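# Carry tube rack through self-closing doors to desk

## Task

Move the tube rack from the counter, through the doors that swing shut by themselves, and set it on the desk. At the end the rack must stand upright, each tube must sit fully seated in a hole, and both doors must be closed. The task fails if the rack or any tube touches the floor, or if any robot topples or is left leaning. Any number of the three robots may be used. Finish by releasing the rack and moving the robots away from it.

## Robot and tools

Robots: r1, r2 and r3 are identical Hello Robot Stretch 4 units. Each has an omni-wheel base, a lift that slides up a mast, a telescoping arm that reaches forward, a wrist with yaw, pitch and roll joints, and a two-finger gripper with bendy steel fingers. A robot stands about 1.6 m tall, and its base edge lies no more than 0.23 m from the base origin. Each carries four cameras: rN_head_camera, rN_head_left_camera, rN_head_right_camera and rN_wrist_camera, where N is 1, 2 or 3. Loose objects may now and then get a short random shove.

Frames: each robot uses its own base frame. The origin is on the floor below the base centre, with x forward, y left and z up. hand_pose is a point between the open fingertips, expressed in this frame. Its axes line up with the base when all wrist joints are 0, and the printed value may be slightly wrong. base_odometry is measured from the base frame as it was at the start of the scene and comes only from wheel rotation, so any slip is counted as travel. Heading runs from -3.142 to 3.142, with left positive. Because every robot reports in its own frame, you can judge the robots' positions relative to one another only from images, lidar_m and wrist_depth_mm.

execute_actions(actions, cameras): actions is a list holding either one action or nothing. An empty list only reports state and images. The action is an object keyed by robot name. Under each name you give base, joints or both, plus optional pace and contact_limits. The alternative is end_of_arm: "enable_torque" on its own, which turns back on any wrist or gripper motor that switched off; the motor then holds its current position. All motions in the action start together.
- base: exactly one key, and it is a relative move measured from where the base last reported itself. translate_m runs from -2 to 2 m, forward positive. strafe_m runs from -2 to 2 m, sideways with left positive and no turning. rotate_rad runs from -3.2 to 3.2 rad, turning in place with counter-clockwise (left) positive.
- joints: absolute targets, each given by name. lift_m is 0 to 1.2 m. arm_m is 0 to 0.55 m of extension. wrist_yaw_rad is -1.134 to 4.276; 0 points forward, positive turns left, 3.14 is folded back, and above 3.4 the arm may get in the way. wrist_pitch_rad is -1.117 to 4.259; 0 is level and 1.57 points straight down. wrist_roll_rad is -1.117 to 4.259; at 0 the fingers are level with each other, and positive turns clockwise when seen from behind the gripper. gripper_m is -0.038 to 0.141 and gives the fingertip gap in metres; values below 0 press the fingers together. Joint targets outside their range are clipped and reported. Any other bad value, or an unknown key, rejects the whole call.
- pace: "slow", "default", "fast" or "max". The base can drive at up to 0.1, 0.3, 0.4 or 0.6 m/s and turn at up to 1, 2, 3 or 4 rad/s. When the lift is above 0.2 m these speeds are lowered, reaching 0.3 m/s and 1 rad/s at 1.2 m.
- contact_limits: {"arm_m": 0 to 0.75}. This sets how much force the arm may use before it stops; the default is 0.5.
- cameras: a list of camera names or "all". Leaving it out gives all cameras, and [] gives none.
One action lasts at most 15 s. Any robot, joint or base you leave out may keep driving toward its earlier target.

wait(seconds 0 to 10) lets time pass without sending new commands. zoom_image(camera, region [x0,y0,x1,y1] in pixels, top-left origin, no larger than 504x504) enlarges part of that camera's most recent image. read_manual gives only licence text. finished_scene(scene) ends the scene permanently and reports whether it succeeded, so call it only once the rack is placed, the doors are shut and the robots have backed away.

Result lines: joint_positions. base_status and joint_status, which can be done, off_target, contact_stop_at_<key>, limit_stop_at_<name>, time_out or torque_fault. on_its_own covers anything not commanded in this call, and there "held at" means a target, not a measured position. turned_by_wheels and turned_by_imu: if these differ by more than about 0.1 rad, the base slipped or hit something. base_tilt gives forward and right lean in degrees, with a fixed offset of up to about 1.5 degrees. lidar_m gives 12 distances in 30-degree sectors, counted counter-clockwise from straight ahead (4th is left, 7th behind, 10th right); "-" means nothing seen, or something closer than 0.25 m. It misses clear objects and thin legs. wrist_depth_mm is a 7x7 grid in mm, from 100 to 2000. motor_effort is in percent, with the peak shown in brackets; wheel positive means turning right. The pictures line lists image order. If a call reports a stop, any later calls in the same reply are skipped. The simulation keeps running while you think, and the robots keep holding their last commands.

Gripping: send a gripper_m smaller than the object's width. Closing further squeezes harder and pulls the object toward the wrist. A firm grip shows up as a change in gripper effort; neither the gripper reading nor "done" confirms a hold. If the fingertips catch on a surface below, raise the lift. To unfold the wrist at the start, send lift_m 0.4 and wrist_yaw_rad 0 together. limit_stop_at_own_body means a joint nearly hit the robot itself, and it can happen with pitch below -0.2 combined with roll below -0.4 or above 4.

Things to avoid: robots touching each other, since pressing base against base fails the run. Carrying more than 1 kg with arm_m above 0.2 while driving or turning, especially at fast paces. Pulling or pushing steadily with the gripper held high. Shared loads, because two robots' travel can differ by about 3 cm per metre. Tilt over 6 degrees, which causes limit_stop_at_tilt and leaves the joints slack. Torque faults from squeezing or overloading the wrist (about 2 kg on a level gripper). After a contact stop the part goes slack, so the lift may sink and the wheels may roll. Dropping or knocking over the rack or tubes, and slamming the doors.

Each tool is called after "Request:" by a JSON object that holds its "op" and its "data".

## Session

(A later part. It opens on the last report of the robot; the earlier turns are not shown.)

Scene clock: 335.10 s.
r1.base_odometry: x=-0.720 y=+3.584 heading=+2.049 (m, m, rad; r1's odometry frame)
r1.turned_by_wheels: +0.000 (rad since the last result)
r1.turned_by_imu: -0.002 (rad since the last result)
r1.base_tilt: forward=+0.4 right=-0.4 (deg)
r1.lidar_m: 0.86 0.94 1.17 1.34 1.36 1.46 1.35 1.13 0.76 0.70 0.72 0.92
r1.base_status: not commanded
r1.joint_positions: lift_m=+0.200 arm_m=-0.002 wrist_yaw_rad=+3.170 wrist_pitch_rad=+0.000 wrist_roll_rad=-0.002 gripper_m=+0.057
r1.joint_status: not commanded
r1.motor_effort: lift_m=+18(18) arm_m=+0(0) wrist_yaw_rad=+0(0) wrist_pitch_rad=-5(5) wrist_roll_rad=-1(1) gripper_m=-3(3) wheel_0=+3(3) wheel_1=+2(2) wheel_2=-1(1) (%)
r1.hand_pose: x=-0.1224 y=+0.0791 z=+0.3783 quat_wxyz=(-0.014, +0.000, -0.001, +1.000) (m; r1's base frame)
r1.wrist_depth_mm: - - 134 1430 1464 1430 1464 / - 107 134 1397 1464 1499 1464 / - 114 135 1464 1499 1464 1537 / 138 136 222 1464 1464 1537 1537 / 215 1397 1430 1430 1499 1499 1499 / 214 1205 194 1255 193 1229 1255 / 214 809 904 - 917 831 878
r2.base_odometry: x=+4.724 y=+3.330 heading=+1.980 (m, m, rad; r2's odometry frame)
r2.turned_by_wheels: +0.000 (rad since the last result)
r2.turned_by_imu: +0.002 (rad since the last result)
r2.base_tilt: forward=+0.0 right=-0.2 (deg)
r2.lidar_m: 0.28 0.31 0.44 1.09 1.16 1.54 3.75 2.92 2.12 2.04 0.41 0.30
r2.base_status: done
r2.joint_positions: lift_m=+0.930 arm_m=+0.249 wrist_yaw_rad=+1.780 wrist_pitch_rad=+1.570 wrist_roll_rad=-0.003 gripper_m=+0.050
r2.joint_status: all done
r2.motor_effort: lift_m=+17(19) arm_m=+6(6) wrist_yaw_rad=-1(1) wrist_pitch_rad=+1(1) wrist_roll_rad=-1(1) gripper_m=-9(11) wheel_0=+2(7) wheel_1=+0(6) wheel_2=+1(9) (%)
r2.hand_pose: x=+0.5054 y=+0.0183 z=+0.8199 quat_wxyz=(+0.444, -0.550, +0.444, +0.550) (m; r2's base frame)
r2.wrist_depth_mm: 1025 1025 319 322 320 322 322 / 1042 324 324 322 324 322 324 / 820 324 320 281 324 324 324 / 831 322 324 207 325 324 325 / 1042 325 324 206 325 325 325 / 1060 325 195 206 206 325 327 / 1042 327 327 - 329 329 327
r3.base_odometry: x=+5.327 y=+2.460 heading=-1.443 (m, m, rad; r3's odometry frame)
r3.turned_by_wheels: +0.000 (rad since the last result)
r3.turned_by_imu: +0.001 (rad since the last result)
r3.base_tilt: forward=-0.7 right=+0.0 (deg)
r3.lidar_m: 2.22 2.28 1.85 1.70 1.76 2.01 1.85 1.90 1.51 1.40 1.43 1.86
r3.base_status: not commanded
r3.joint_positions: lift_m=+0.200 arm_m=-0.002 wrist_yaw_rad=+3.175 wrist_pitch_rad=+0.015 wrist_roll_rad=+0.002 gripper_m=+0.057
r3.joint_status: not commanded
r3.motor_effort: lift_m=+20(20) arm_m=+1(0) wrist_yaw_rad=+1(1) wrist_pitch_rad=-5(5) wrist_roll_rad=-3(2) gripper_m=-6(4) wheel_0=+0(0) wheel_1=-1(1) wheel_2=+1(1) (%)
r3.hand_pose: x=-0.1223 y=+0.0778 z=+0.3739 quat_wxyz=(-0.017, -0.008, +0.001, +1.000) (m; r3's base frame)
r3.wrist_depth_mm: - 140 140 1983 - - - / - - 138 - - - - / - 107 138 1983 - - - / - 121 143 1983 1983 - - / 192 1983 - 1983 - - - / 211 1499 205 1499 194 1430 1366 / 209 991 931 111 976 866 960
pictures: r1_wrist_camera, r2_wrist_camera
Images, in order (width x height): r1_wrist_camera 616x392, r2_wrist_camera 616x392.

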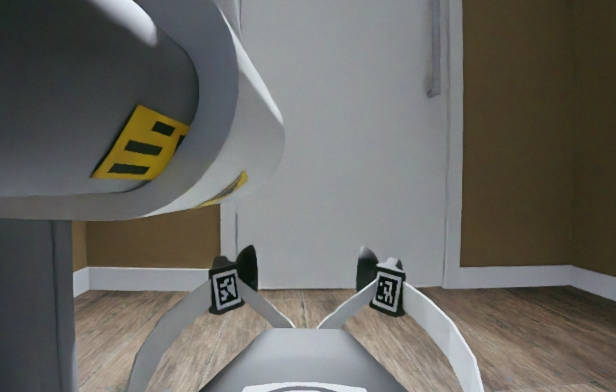

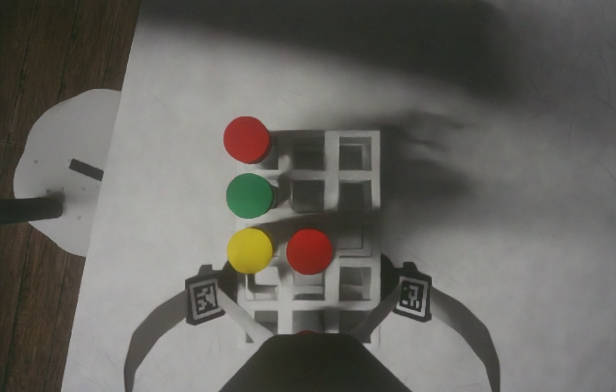

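Request:
{"op": "execute_actions", "data": {"actions": [{"r2": {"joints": {"lift_m": 0.895}, "pace": "slow"}}], "cameras": []}}

Request:
{"op": "execute_actions", "data": {"actions": [{"r2": {"joints": {"gripper_m": 0.13}}}], "cameras": []}}

Request:
{"op": "execute_actions", "data": {"actions": [{"r2": {"joints": {"lift_m": 1.02}}}], "cameras": ["r2_wrist_camera"]}}

Scene clock: 340.10 s.
r1.base_odometry: x=-0.720 y=+3.584 heading=+2.049 (m, m, rad; r1's odometry frame)
r1.turned_by_wheels: +0.000 (rad since the last result)
r1.turned_by_imu: -0.002 (rad since the last result)
r1.base_tilt: forward=+0.4 right=-0.3 (deg)
r1.lidar_m: 0.86 0.93 1.18 1.35 1.39 1.45 1.35 1.15 0.77 0.69 0.71 0.92
r1.base_status: not commanded
r1.joint_positions: lift_m=+0.200 arm_m=-0.002 wrist_yaw_rad=+3.170 wrist_pitch_rad=+0.000 wrist_roll_rad=-0.002 gripper_m=+0.057
r1.joint_status: not commanded
r1.motor_effort: lift_m=+18(18) arm_m=+0(0) wrist_yaw_rad=+1(1) wrist_pitch_rad=-5(7) wrist_roll_rad=+2(0) gripper_m=-2(3) wheel_0=+3(3) wheel_1=+2(2) wheel_2=-1(1) (%)
r1.hand_pose: x=-0.1224 y=+0.0791 z=+0.3783 quat_wxyz=(-0.014, +0.000, -0.001, +1.000) (m; r1's base frame)
r1.wrist_depth_mm: - - 133 1430 1464 1499 1499 / - 107 134 1430 1464 1499 1464 / - 114 135 1464 1464 1499 1537 / 138 136 221 1430 1464 1464 1499 / 214 1397 1430 1464 1499 1499 1499 / 214 1205 194 1255 193 1255 1229 / 215 809 904 - 917 820 878
r2.base_odometry: x=+4.724 y=+3.330 heading=+1.980 (m, m, rad; r2's odometry frame)
r2.turned_by_wheels: +0.000 (rad since the last result)
r2.turned_by_imu: +0.001 (rad since the last result)
r2.base_tilt: forward=+0.0 right=-0.2 (deg)
r2.lidar_m: 0.28 0.32 0.42 1.08 1.14 1.55 3.76 2.91 2.11 2.03 0.43 0.32
r2.base_status: not commanded
r2.joint_positions: lift_m=+0.895 arm_m=+0.249 wrist_yaw_rad=+1.780 wrist_pitch_rad=+1.570 wrist_roll_rad=-0.003 gripper_m=+0.050
r2.joint_status: all done
r2.motor_effort: lift_m=+17(16) arm_m=+6(6) wrist_yaw_rad=-1(1) wrist_pitch_rad=+1(1) wrist_roll_rad=-1(1) gripper_m=-14(14) wheel_0=+2(2) wheel_1=+0(0) wheel_2=+2(2) (%)
r2.hand_pose: x=+0.5054 y=+0.0183 z=+0.7849 quat_wxyz=(+0.444, -0.550, +0.444, +0.550) (m; r2's base frame)
r2.wrist_depth_mm: 1008 286 285 286 287 287 289 / 1008 286 286 289 289 287 289 / 778 287 289 281 287 289 290 / 788 289 289 207 289 290 290 / 798 290 289 206 291 290 291 / 1008 290 196 206 206 291 293 / 291 293 293 - 293 293 293
r3.base_odometry: x=+5.327 y=+2.460 heading=-1.443 (m, m, rad; r3's odometry frame)
r3.turned_by_wheels: +0.000 (rad since the last result)
r3.turned_by_imu: +0.000 (rad since the last result)
r3.base_tilt: forward=-0.7 right=+0.0 (deg)
r3.lidar_m: 2.21 2.27 1.81 1.71 1.75 1.99 1.84 1.89 1.50 1.40 1.43 1.88
r3.base_status: not commanded
r3.joint_positions: lift_m=+0.200 arm_m=-0.002 wrist_yaw_rad=+3.175 wrist_pitch_rad=+0.015 wrist_roll_rad=+0.002 gripper_m=+0.057
r3.joint_status: not commanded
r3.motor_effort: lift_m=+20(20) arm_m=+1(1) wrist_yaw_rad=+1(1) wrist_pitch_rad=-5(6) wrist_roll_rad=+1(3) gripper_m=-4(4) wheel_0=+0(0) wheel_1=-1(1) wheel_2=+1(1) (%)
r3.hand_pose: x=-0.1223 y=+0.0778 z=+0.3739 quat_wxyz=(-0.017, -0.008, +0.001, +1.000) (m; r3's base frame)
r3.wrist_depth_mm: - 140 140 1983 1983 - - / - - 138 1983 - - - / - 107 138 1983 - 1983 - / - 121 143 1983 - - - / 191 1983 - - - - - / 211 1537 205 1464 193 1430 1397 / 209 976 917 111 960 878 960
pictures: none
No camera images: the call's "cameras" was empty. Leave "cameras" out to get every camera's image.

Scene clock: 341.83 s.
r1.base_odometry: x=-0.720 y=+3.584 heading=+2.049 (m, m, rad; r1's odometry frame)
r1.turned_by_wheels: +0.000 (rad since the last result)
r1.turned_by_imu: -0.001 (rad since the last result)
r1.base_tilt: forward=+0.2 right=-0.4 (deg)
r1.lidar_m: 0.84 0.93 1.16 1.34 1.37 1.44 1.34 1.18 0.77 0.69 0.73 0.91
r1.base_status: not commanded
r1.joint_positions: lift_m=+0.200 arm_m=-0.002 wrist_yaw_rad=+3.170 wrist_pitch_rad=+0.000 wrist_roll_rad=-0.002 gripper_m=+0.057
r1.joint_status: not commanded
r1.motor_effort: lift_m=+18(18) arm_m=+0(0) wrist_yaw_rad=+2(1) wrist_pitch_rad=-5(7) wrist_roll_rad=-1(1) gripper_m=-2(3) wheel_0=+3(3) wheel_1=+2(2) wheel_2=-1(1) (%)
r1.hand_pose: x=-0.1224 y=+0.0791 z=+0.3783 quat_wxyz=(-0.014, +0.000, -0.001, +1.000) (m; r1's base frame)
r1.wrist_depth_mm: - - 133 1430 1464 1499 1499 / - 107 134 1430 1464 1464 1537 / - 114 135 1430 1464 1464 1537 / 138 136 221 1464 1464 1499 1499 / 214 1430 1430 1499 1464 1499 1537 / 214 1205 194 1255 192 1281 1255 / 214 820 891 - 917 820 904
r2.base_odometry: x=+4.724 y=+3.330 heading=+1.980 (m, m, rad; r2's odometry frame)
r2.turned_by_wheels: +0.000 (rad since the last result)
r2.turned_by_imu: +0.000 (rad since the last result)
r2.base_tilt: forward=+0.0 right=-0.3 (deg)
r2.lidar_m: 0.28 0.31 0.43 1.09 1.16 1.54 3.77 2.90 2.09 2.03 0.44 0.30
r2.base_status: not commanded
r2.joint_positions: lift_m=+0.895 arm_m=+0.249 wrist_yaw_rad=+1.780 wrist_pitch_rad=+1.570 wrist_roll_rad=-0.003 gripper_m=+0.130
r2.joint_status: all done
r2.motor_effort: lift_m=+16(16) arm_m=+5(6) wrist_yaw_rad=-1(1) wrist_pitch_rad=+1(1) wrist_roll_rad=+0(1) gripper_m=-1(14) wheel_0=+2(2) wheel_1=+0(0) wheel_2=+2(2) (%)
r2.hand_pose: x=+0.5054 y=+0.0183 z=+0.7849 quat_wxyz=(+0.444, -0.550, +0.444, +0.550) (m; r2's base frame)
r2.wrist_depth_mm: 976 286 286 286 287 289 287 / 1008 287 287 287 289 287 290 / 798 287 289 286 289 287 290 / 788 289 289 213 291 291 290 / 798 291 289 214 291 291 291 / 1025 290 214 214 215 291 291 / 293 291 290 - 291 293 294
r3.base_odometry: x=+5.327 y=+2.460 heading=-1.443 (m, m, rad; r3's odometry frame)
r3.turned_by_wheels: +0.000 (rad since the last result)
r3.turned_by_imu: +0.000 (rad since the last result)
r3.base_tilt: forward=-0.7 right=-0.1 (deg)
r3.lidar_m: 2.23 2.28 1.83 1.71 1.76 1.97 1.84 1.90 1.50 1.41 1.44 1.87
r3.base_status: not commanded
r3.joint_positions: lift_m=+0.200 arm_m=-0.002 wrist_yaw_rad=+3.175 wrist_pitch_rad=+0.015 wrist_roll_rad=+0.002 gripper_m=+0.057
r3.joint_status: not commanded
r3.motor_effort: lift_m=+19(20) arm_m=+0(1) wrist_yaw_rad=+1(1) wrist_pitch_rad=-6(4) wrist_roll_rad=+0(4) gripper_m=-2(3) wheel_0=+0(0) wheel_1=-1(1) wheel_2=+1(1) (%)
r3.hand_pose: x=-0.1223 y=+0.0778 z=+0.3739 quat_wxyz=(-0.017, -0.008, +0.001, +1.000) (m; r3's base frame)
r3.wrist_depth_mm: - 140 140 1983 1983 - - / - - 138 - 1983 - - / - 107 138 1983 1983 - - / - 121 143 1983 - 1983 - / 191 - 1983 1983 1983 - - / 211 1537 206 1464 193 1430 1366 / 210 991 917 111 976 878 960
pictures: none
No camera images: the call's "cameras" was empty. Leave "cameras" out to get every camera's image.

Scene clock: 343.40 s.
r1.base_odometry: x=-0.720 y=+3.584 heading=+2.049 (m, m, rad; r1's odometry frame)
r1.turned_by_wheels: +0.000 (rad since the last result)
r1.turned_by_imu: -0.001 (rad since the last result)
r1.base_tilt: forward=+0.2 right=-0.2 (deg)
r1.lidar_m: 0.87 0.94 1.19 1.34 1.38 1.44 1.34 1.18 0.76 0.69 0.71 0.91
r1.base_status: not commanded
r1.joint_positions: lift_m=+0.200 arm_m=-0.002 wrist_yaw_rad=+3.170 wrist_pitch_rad=+0.000 wrist_roll_rad=-0.002 gripper_m=+0.057
r1.joint_status: not commanded
r1.motor_effort: lift_m=+18(17) arm_m=+0(0) wrist_yaw_rad=+0(1) wrist_pitch_rad=-7(5) wrist_roll_rad=+2(1) gripper_m=-1(2) wheel_0=+3(3) wheel_1=+2(2) wheel_2=-1(1) (%)
r1.hand_pose: x=-0.1224 y=+0.0791 z=+0.3783 quat_wxyz=(-0.014, +0.000, -0.001, +1.000) (m; r1's base frame)
r1.wrist_depth_mm: - - 134 1430 1430 1464 1464 / - 107 134 1464 1464 1499 1499 / - 114 135 1397 1464 1464 1499 / 138 136 222 1430 1430 1499 1499 / 214 1430 1464 1430 1464 1499 1499 / 215 1205 194 1281 192 1255 1229 / 215 831 891 - 917 820 891
r2.base_odometry: x=+4.724 y=+3.330 heading=+1.980 (m, m, rad; r2's odometry frame)
r2.turned_by_wheels: +0.000 (rad since the last result)
r2.turned_by_imu: +0.000 (rad since the last result)
r2.base_tilt: forward=+0.0 right=-0.2 (deg)
r2.lidar_m: 0.29 0.31 0.45 1.08 1.15 1.52 3.77 2.90 2.12 2.03 0.44 0.32
r2.base_status: not commanded
r2.joint_positions: lift_m=+1.020 arm_m=+0.249 wrist_yaw_rad=+1.780 wrist_pitch_rad=+1.570 wrist_roll_rad=-0.003 gripper_m=+0.130
r2.joint_status: all done
r2.motor_effort: lift_m=+22(22) arm_m=+6(6) wrist_yaw_rad=-1(0) wrist_pitch_rad=+1(1) wrist_roll_rad=-1(1) gripper_m=+1(3) wheel_0=+2(2) wheel_1=+0(0) wheel_2=+2(2) (%)
r2.hand_pose: x=+0.5054 y=+0.0183 z=+0.9095 quat_wxyz=(+0.444, -0.550, +0.444, +0.550) (m; r2's base frame)
r2.wrist_depth_mm: 1118 1118 407 410 413 413 413 / 1118 1138 413 410 413 413 413 / 1138 917 413 413 413 413 413 / 917 917 413 338 415 415 415 / 1138 413 415 340 415 415 418 / 1160 413 418 340 418 415 418 / 1138 418 415 - 418 421 421
r3.base_odometry: x=+5.327 y=+2.460 heading=-1.443 (m, m, rad; r3's odometry frame)
r3.turned_by_wheels: +0.000 (rad since the last result)
r3.turned_by_imu: +0.000 (rad since the last result)
r3.base_tilt: forward=-0.7 right=+0.0 (deg)
r3.lidar_m: 2.23 2.27 1.84 1.72 1.74 1.99 1.85 1.90 1.51 1.40 1.44 1.86
r3.base_status: not commanded
r3.joint_positions: lift_m=+0.200 arm_m=-0.002 wrist_yaw_rad=+3.175 wrist_pitch_rad=+0.015 wrist_roll_rad=+0.002 gripper_m=+0.057
r3.joint_status: not commanded
r3.motor_effort: lift_m=+19(20) arm_m=+1(0) wrist_yaw_rad=+1(1) wrist_pitch_rad=-6(6) wrist_roll_rad=-2(3) gripper_m=+0(4) wheel_0=+0(0) wheel_1=-1(2) wheel_2=+1(1) (%)
r3.hand_pose: x=-0.1223 y=+0.0778 z=+0.3739 quat_wxyz=(-0.017, -0.008, +0.001, +1.000) (m; r3's base frame)
r3.wrist_depth_mm: - 140 140 1983 1983 - - / - - 138 1983 1983 - - / - 107 138 1983 - - - / - 121 142 1983 - 1983 - / 192 1983 1983 1983 1983 1983 - / 211 1499 205 1499 193 1430 1366 / 209 976 917 111 960 891 960
pictures: r2_wrist_camera
Images, in order (width x height): r2_wrist_camera 616x392.

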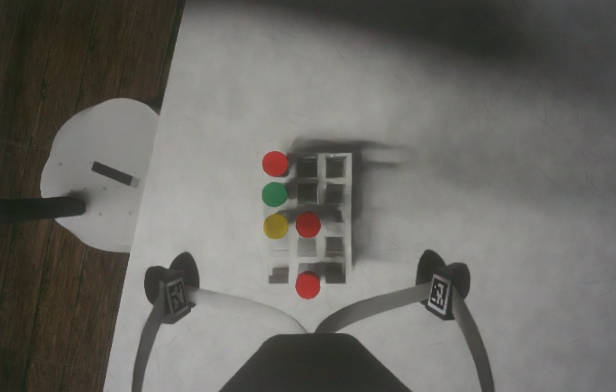

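Placed. Now back away and verify tubes and doors.

Request:
{"op": "execute_actions", "data": {"actions": [{"r2": {"base": {"translate_m": -0.4}, "joints": {"arm_m": 0.0}, "pace": "fast"}}], "cameras": ["r2_head_camera", "r1_head_left_camera", "r3_head_right_camera", "r1_wrist_camera"]}}

Scene clock: 348.60 s.
r1.base_odometry: x=-0.720 y=+3.584 heading=+2.049 (m, m, rad; r1's odometry frame)
r1.turned_by_wheels: +0.000 (rad since the last result)
r1.turned_by_imu: -0.002 (rad since the last result)
r1.base_tilt: forward=+0.3 right=-0.3 (deg)
r1.lidar_m: 0.85 0.94 1.17 1.34 1.37 1.45 1.33 1.16 0.76 0.70 0.71 0.90
r1.base_status: not commanded
r1.joint_positions: lift_m=+0.200 arm_m=-0.002 wrist_yaw_rad=+3.170 wrist_pitch_rad=+0.000 wrist_roll_rad=-0.002 gripper_m=+0.057
r1.joint_status: not commanded
r1.motor_effort: lift_m=+18(18) arm_m=+0(0) wrist_yaw_rad=+0(1) wrist_pitch_rad=-7(7) wrist_roll_rad=+1(0) gripper_m=-4(2) wheel_0=+3(3) wheel_1=+2(2) wheel_2=-1(1) (%)
r1.hand_pose: x=-0.1224 y=+0.0791 z=+0.3783 quat_wxyz=(-0.014, +0.000, -0.001, +1.000) (m; r1's base frame)
r1.wrist_depth_mm: - - 134 1430 1430 1464 1464 / - 107 134 1430 1464 1499 1499 / - 114 135 1464 1464 1499 1499 / 138 137 222 1464 1499 1499 1537 / 214 1430 1430 1464 1499 1537 1499 / 214 1229 194 1255 193 1229 1229 / 214 820 891 - 931 831 891
r2.base_odometry: x=+4.883 y=+2.963 heading=+1.980 (m, m, rad; r2's odometry frame)
r2.turned_by_wheels: +0.000 (rad since the last result)
r2.turned_by_imu: +0.001 (rad since the last result)
r2.base_tilt: forward=+0.0 right=-0.3 (deg)
r2.lidar_m: 0.69 0.73 1.14 1.09 1.15 1.69 3.31 2.89 2.11 2.02 1.00 0.70
r2.base_status: done
r2.joint_positions: lift_m=+1.020 arm_m=+0.003 wrist_yaw_rad=+1.780 wrist_pitch_rad=+1.570 wrist_roll_rad=-0.003 gripper_m=+0.130
r2.joint_status: all done
joint sent to its limit — the command would take r2.arm_m past its lower limit, so that joint was sent only as far as its limit.
r2.motor_effort: lift_m=+21(22) arm_m=-5(5) wrist_yaw_rad=+0(0) wrist_pitch_rad=+1(0) wrist_roll_rad=+0(0) gripper_m=+3(0) wheel_0=-2(7) wheel_1=-1(7) wheel_2=+0(9) (%)
r2.hand_pose: x=+0.2598 y=+0.0183 z=+0.9096 quat_wxyz=(+0.444, -0.550, +0.444, +0.550) (m; r2's base frame)
r2.wrist_depth_mm: 1138 1118 1138 1118 1118 1118 1138 / 1138 1118 1118 1118 1118 1118 1160 / 1138 1118 917 1138 1118 1118 1118 / 1118 1138 931 1138 1118 1138 1138 / 512 809 931 1160 1138 1138 1138 / 1138 1118 1138 1138 1160 1160 1138 / 1118 1138 1138 - 1160 1138 1160
r3.base_odometry: x=+5.327 y=+2.460 heading=-1.443 (m, m, rad; r3's odometry frame)
r3.turned_by_wheels: +0.000 (rad since the last result)
r3.turned_by_imu: +0.000 (rad since the last result)
r3.base_tilt: forward=-0.8 right=+0.1 (deg)
r3.lidar_m: 2.23 2.27 1.82 1.71 1.76 1.98 1.83 1.89 1.52 1.41 1.43 1.87
r3.base_status: not commanded
r3.joint_positions: lift_m=+0.200 arm_m=-0.002 wrist_yaw_rad=+3.175 wrist_pitch_rad=+0.015 wrist_roll_rad=+0.002 gripper_m=+0.057
r3.joint_status: not commanded
r3.motor_effort: lift_m=+19(19) arm_m=+0(1) wrist_yaw_rad=+1(0) wrist_pitch_rad=-6(5) wrist_roll_rad=-3(1) gripper_m=-3(4) wheel_0=+0(0) wheel_1=+0(1) wheel_2=+1(1) (%)
r3.hand_pose: x=-0.1223 y=+0.0778 z=+0.3739 quat_wxyz=(-0.017, -0.008, +0.001, +1.000) (m; r3's base frame)
r3.wrist_depth_mm: - 140 140 - 1983 - - / - - 138 1983 - - - / - 107 138 1983 1983 1983 - / - 121 143 1921 - - - / 193 - 1983 1983 1983 - - / 211 1537 206 1464 194 1397 1397 / 210 991 917 111 960 866 960
pictures: r1_head_left_camera, r1_wrist_camera, r2_head_camera, r3_head_right_camera
Images, in order (width x height): r1_head_left_camera 420x672, r1_wrist_camera 616x392, r2_head_camera 420x560, r3_head_right_camera 420x672.

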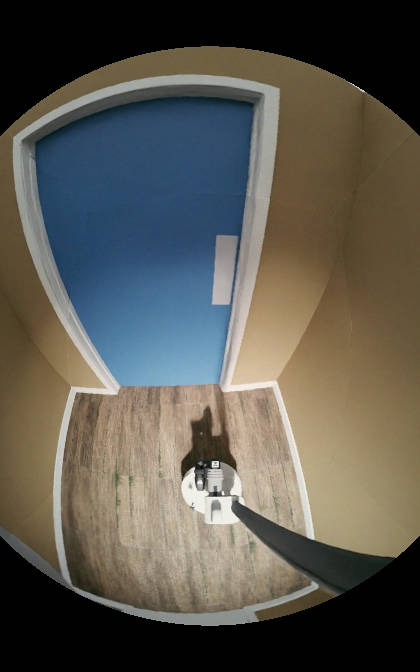

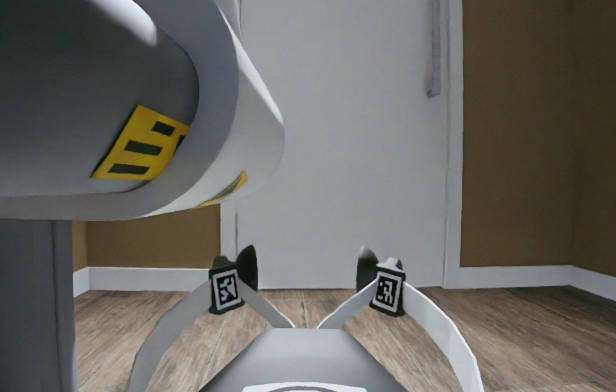

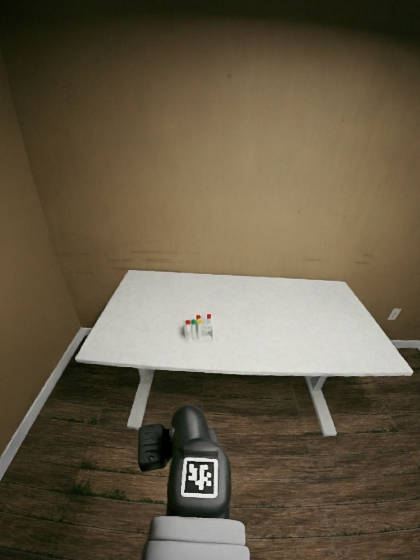

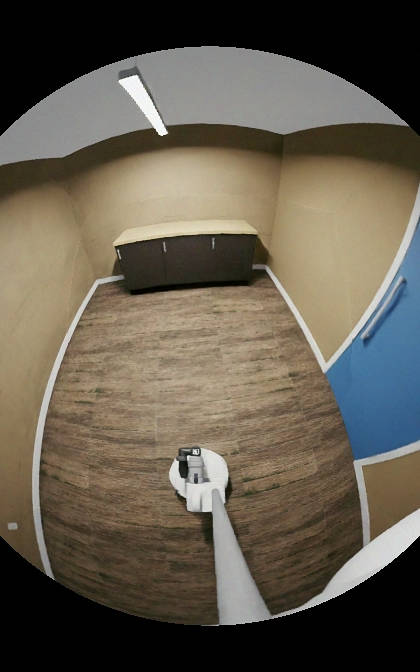

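Request:
{"op": "zoom_image", "data": {"camera": "r2_head_camera", "region": [160, 295, 240, 360]}}

Region (160, 295, 240, 360) of r2_head_camera's 420x560 image, scaled by 6.300, with more detail than that image has; it fills the top 410 rows of this view, and the rest is white.

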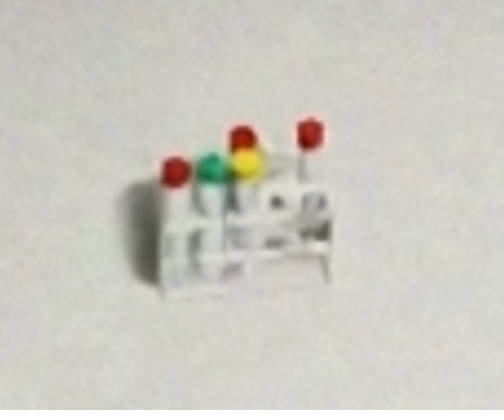

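Request:
{"op": "finished_scene", "data": {"scene": 1}}

The scene is finished: the task was done.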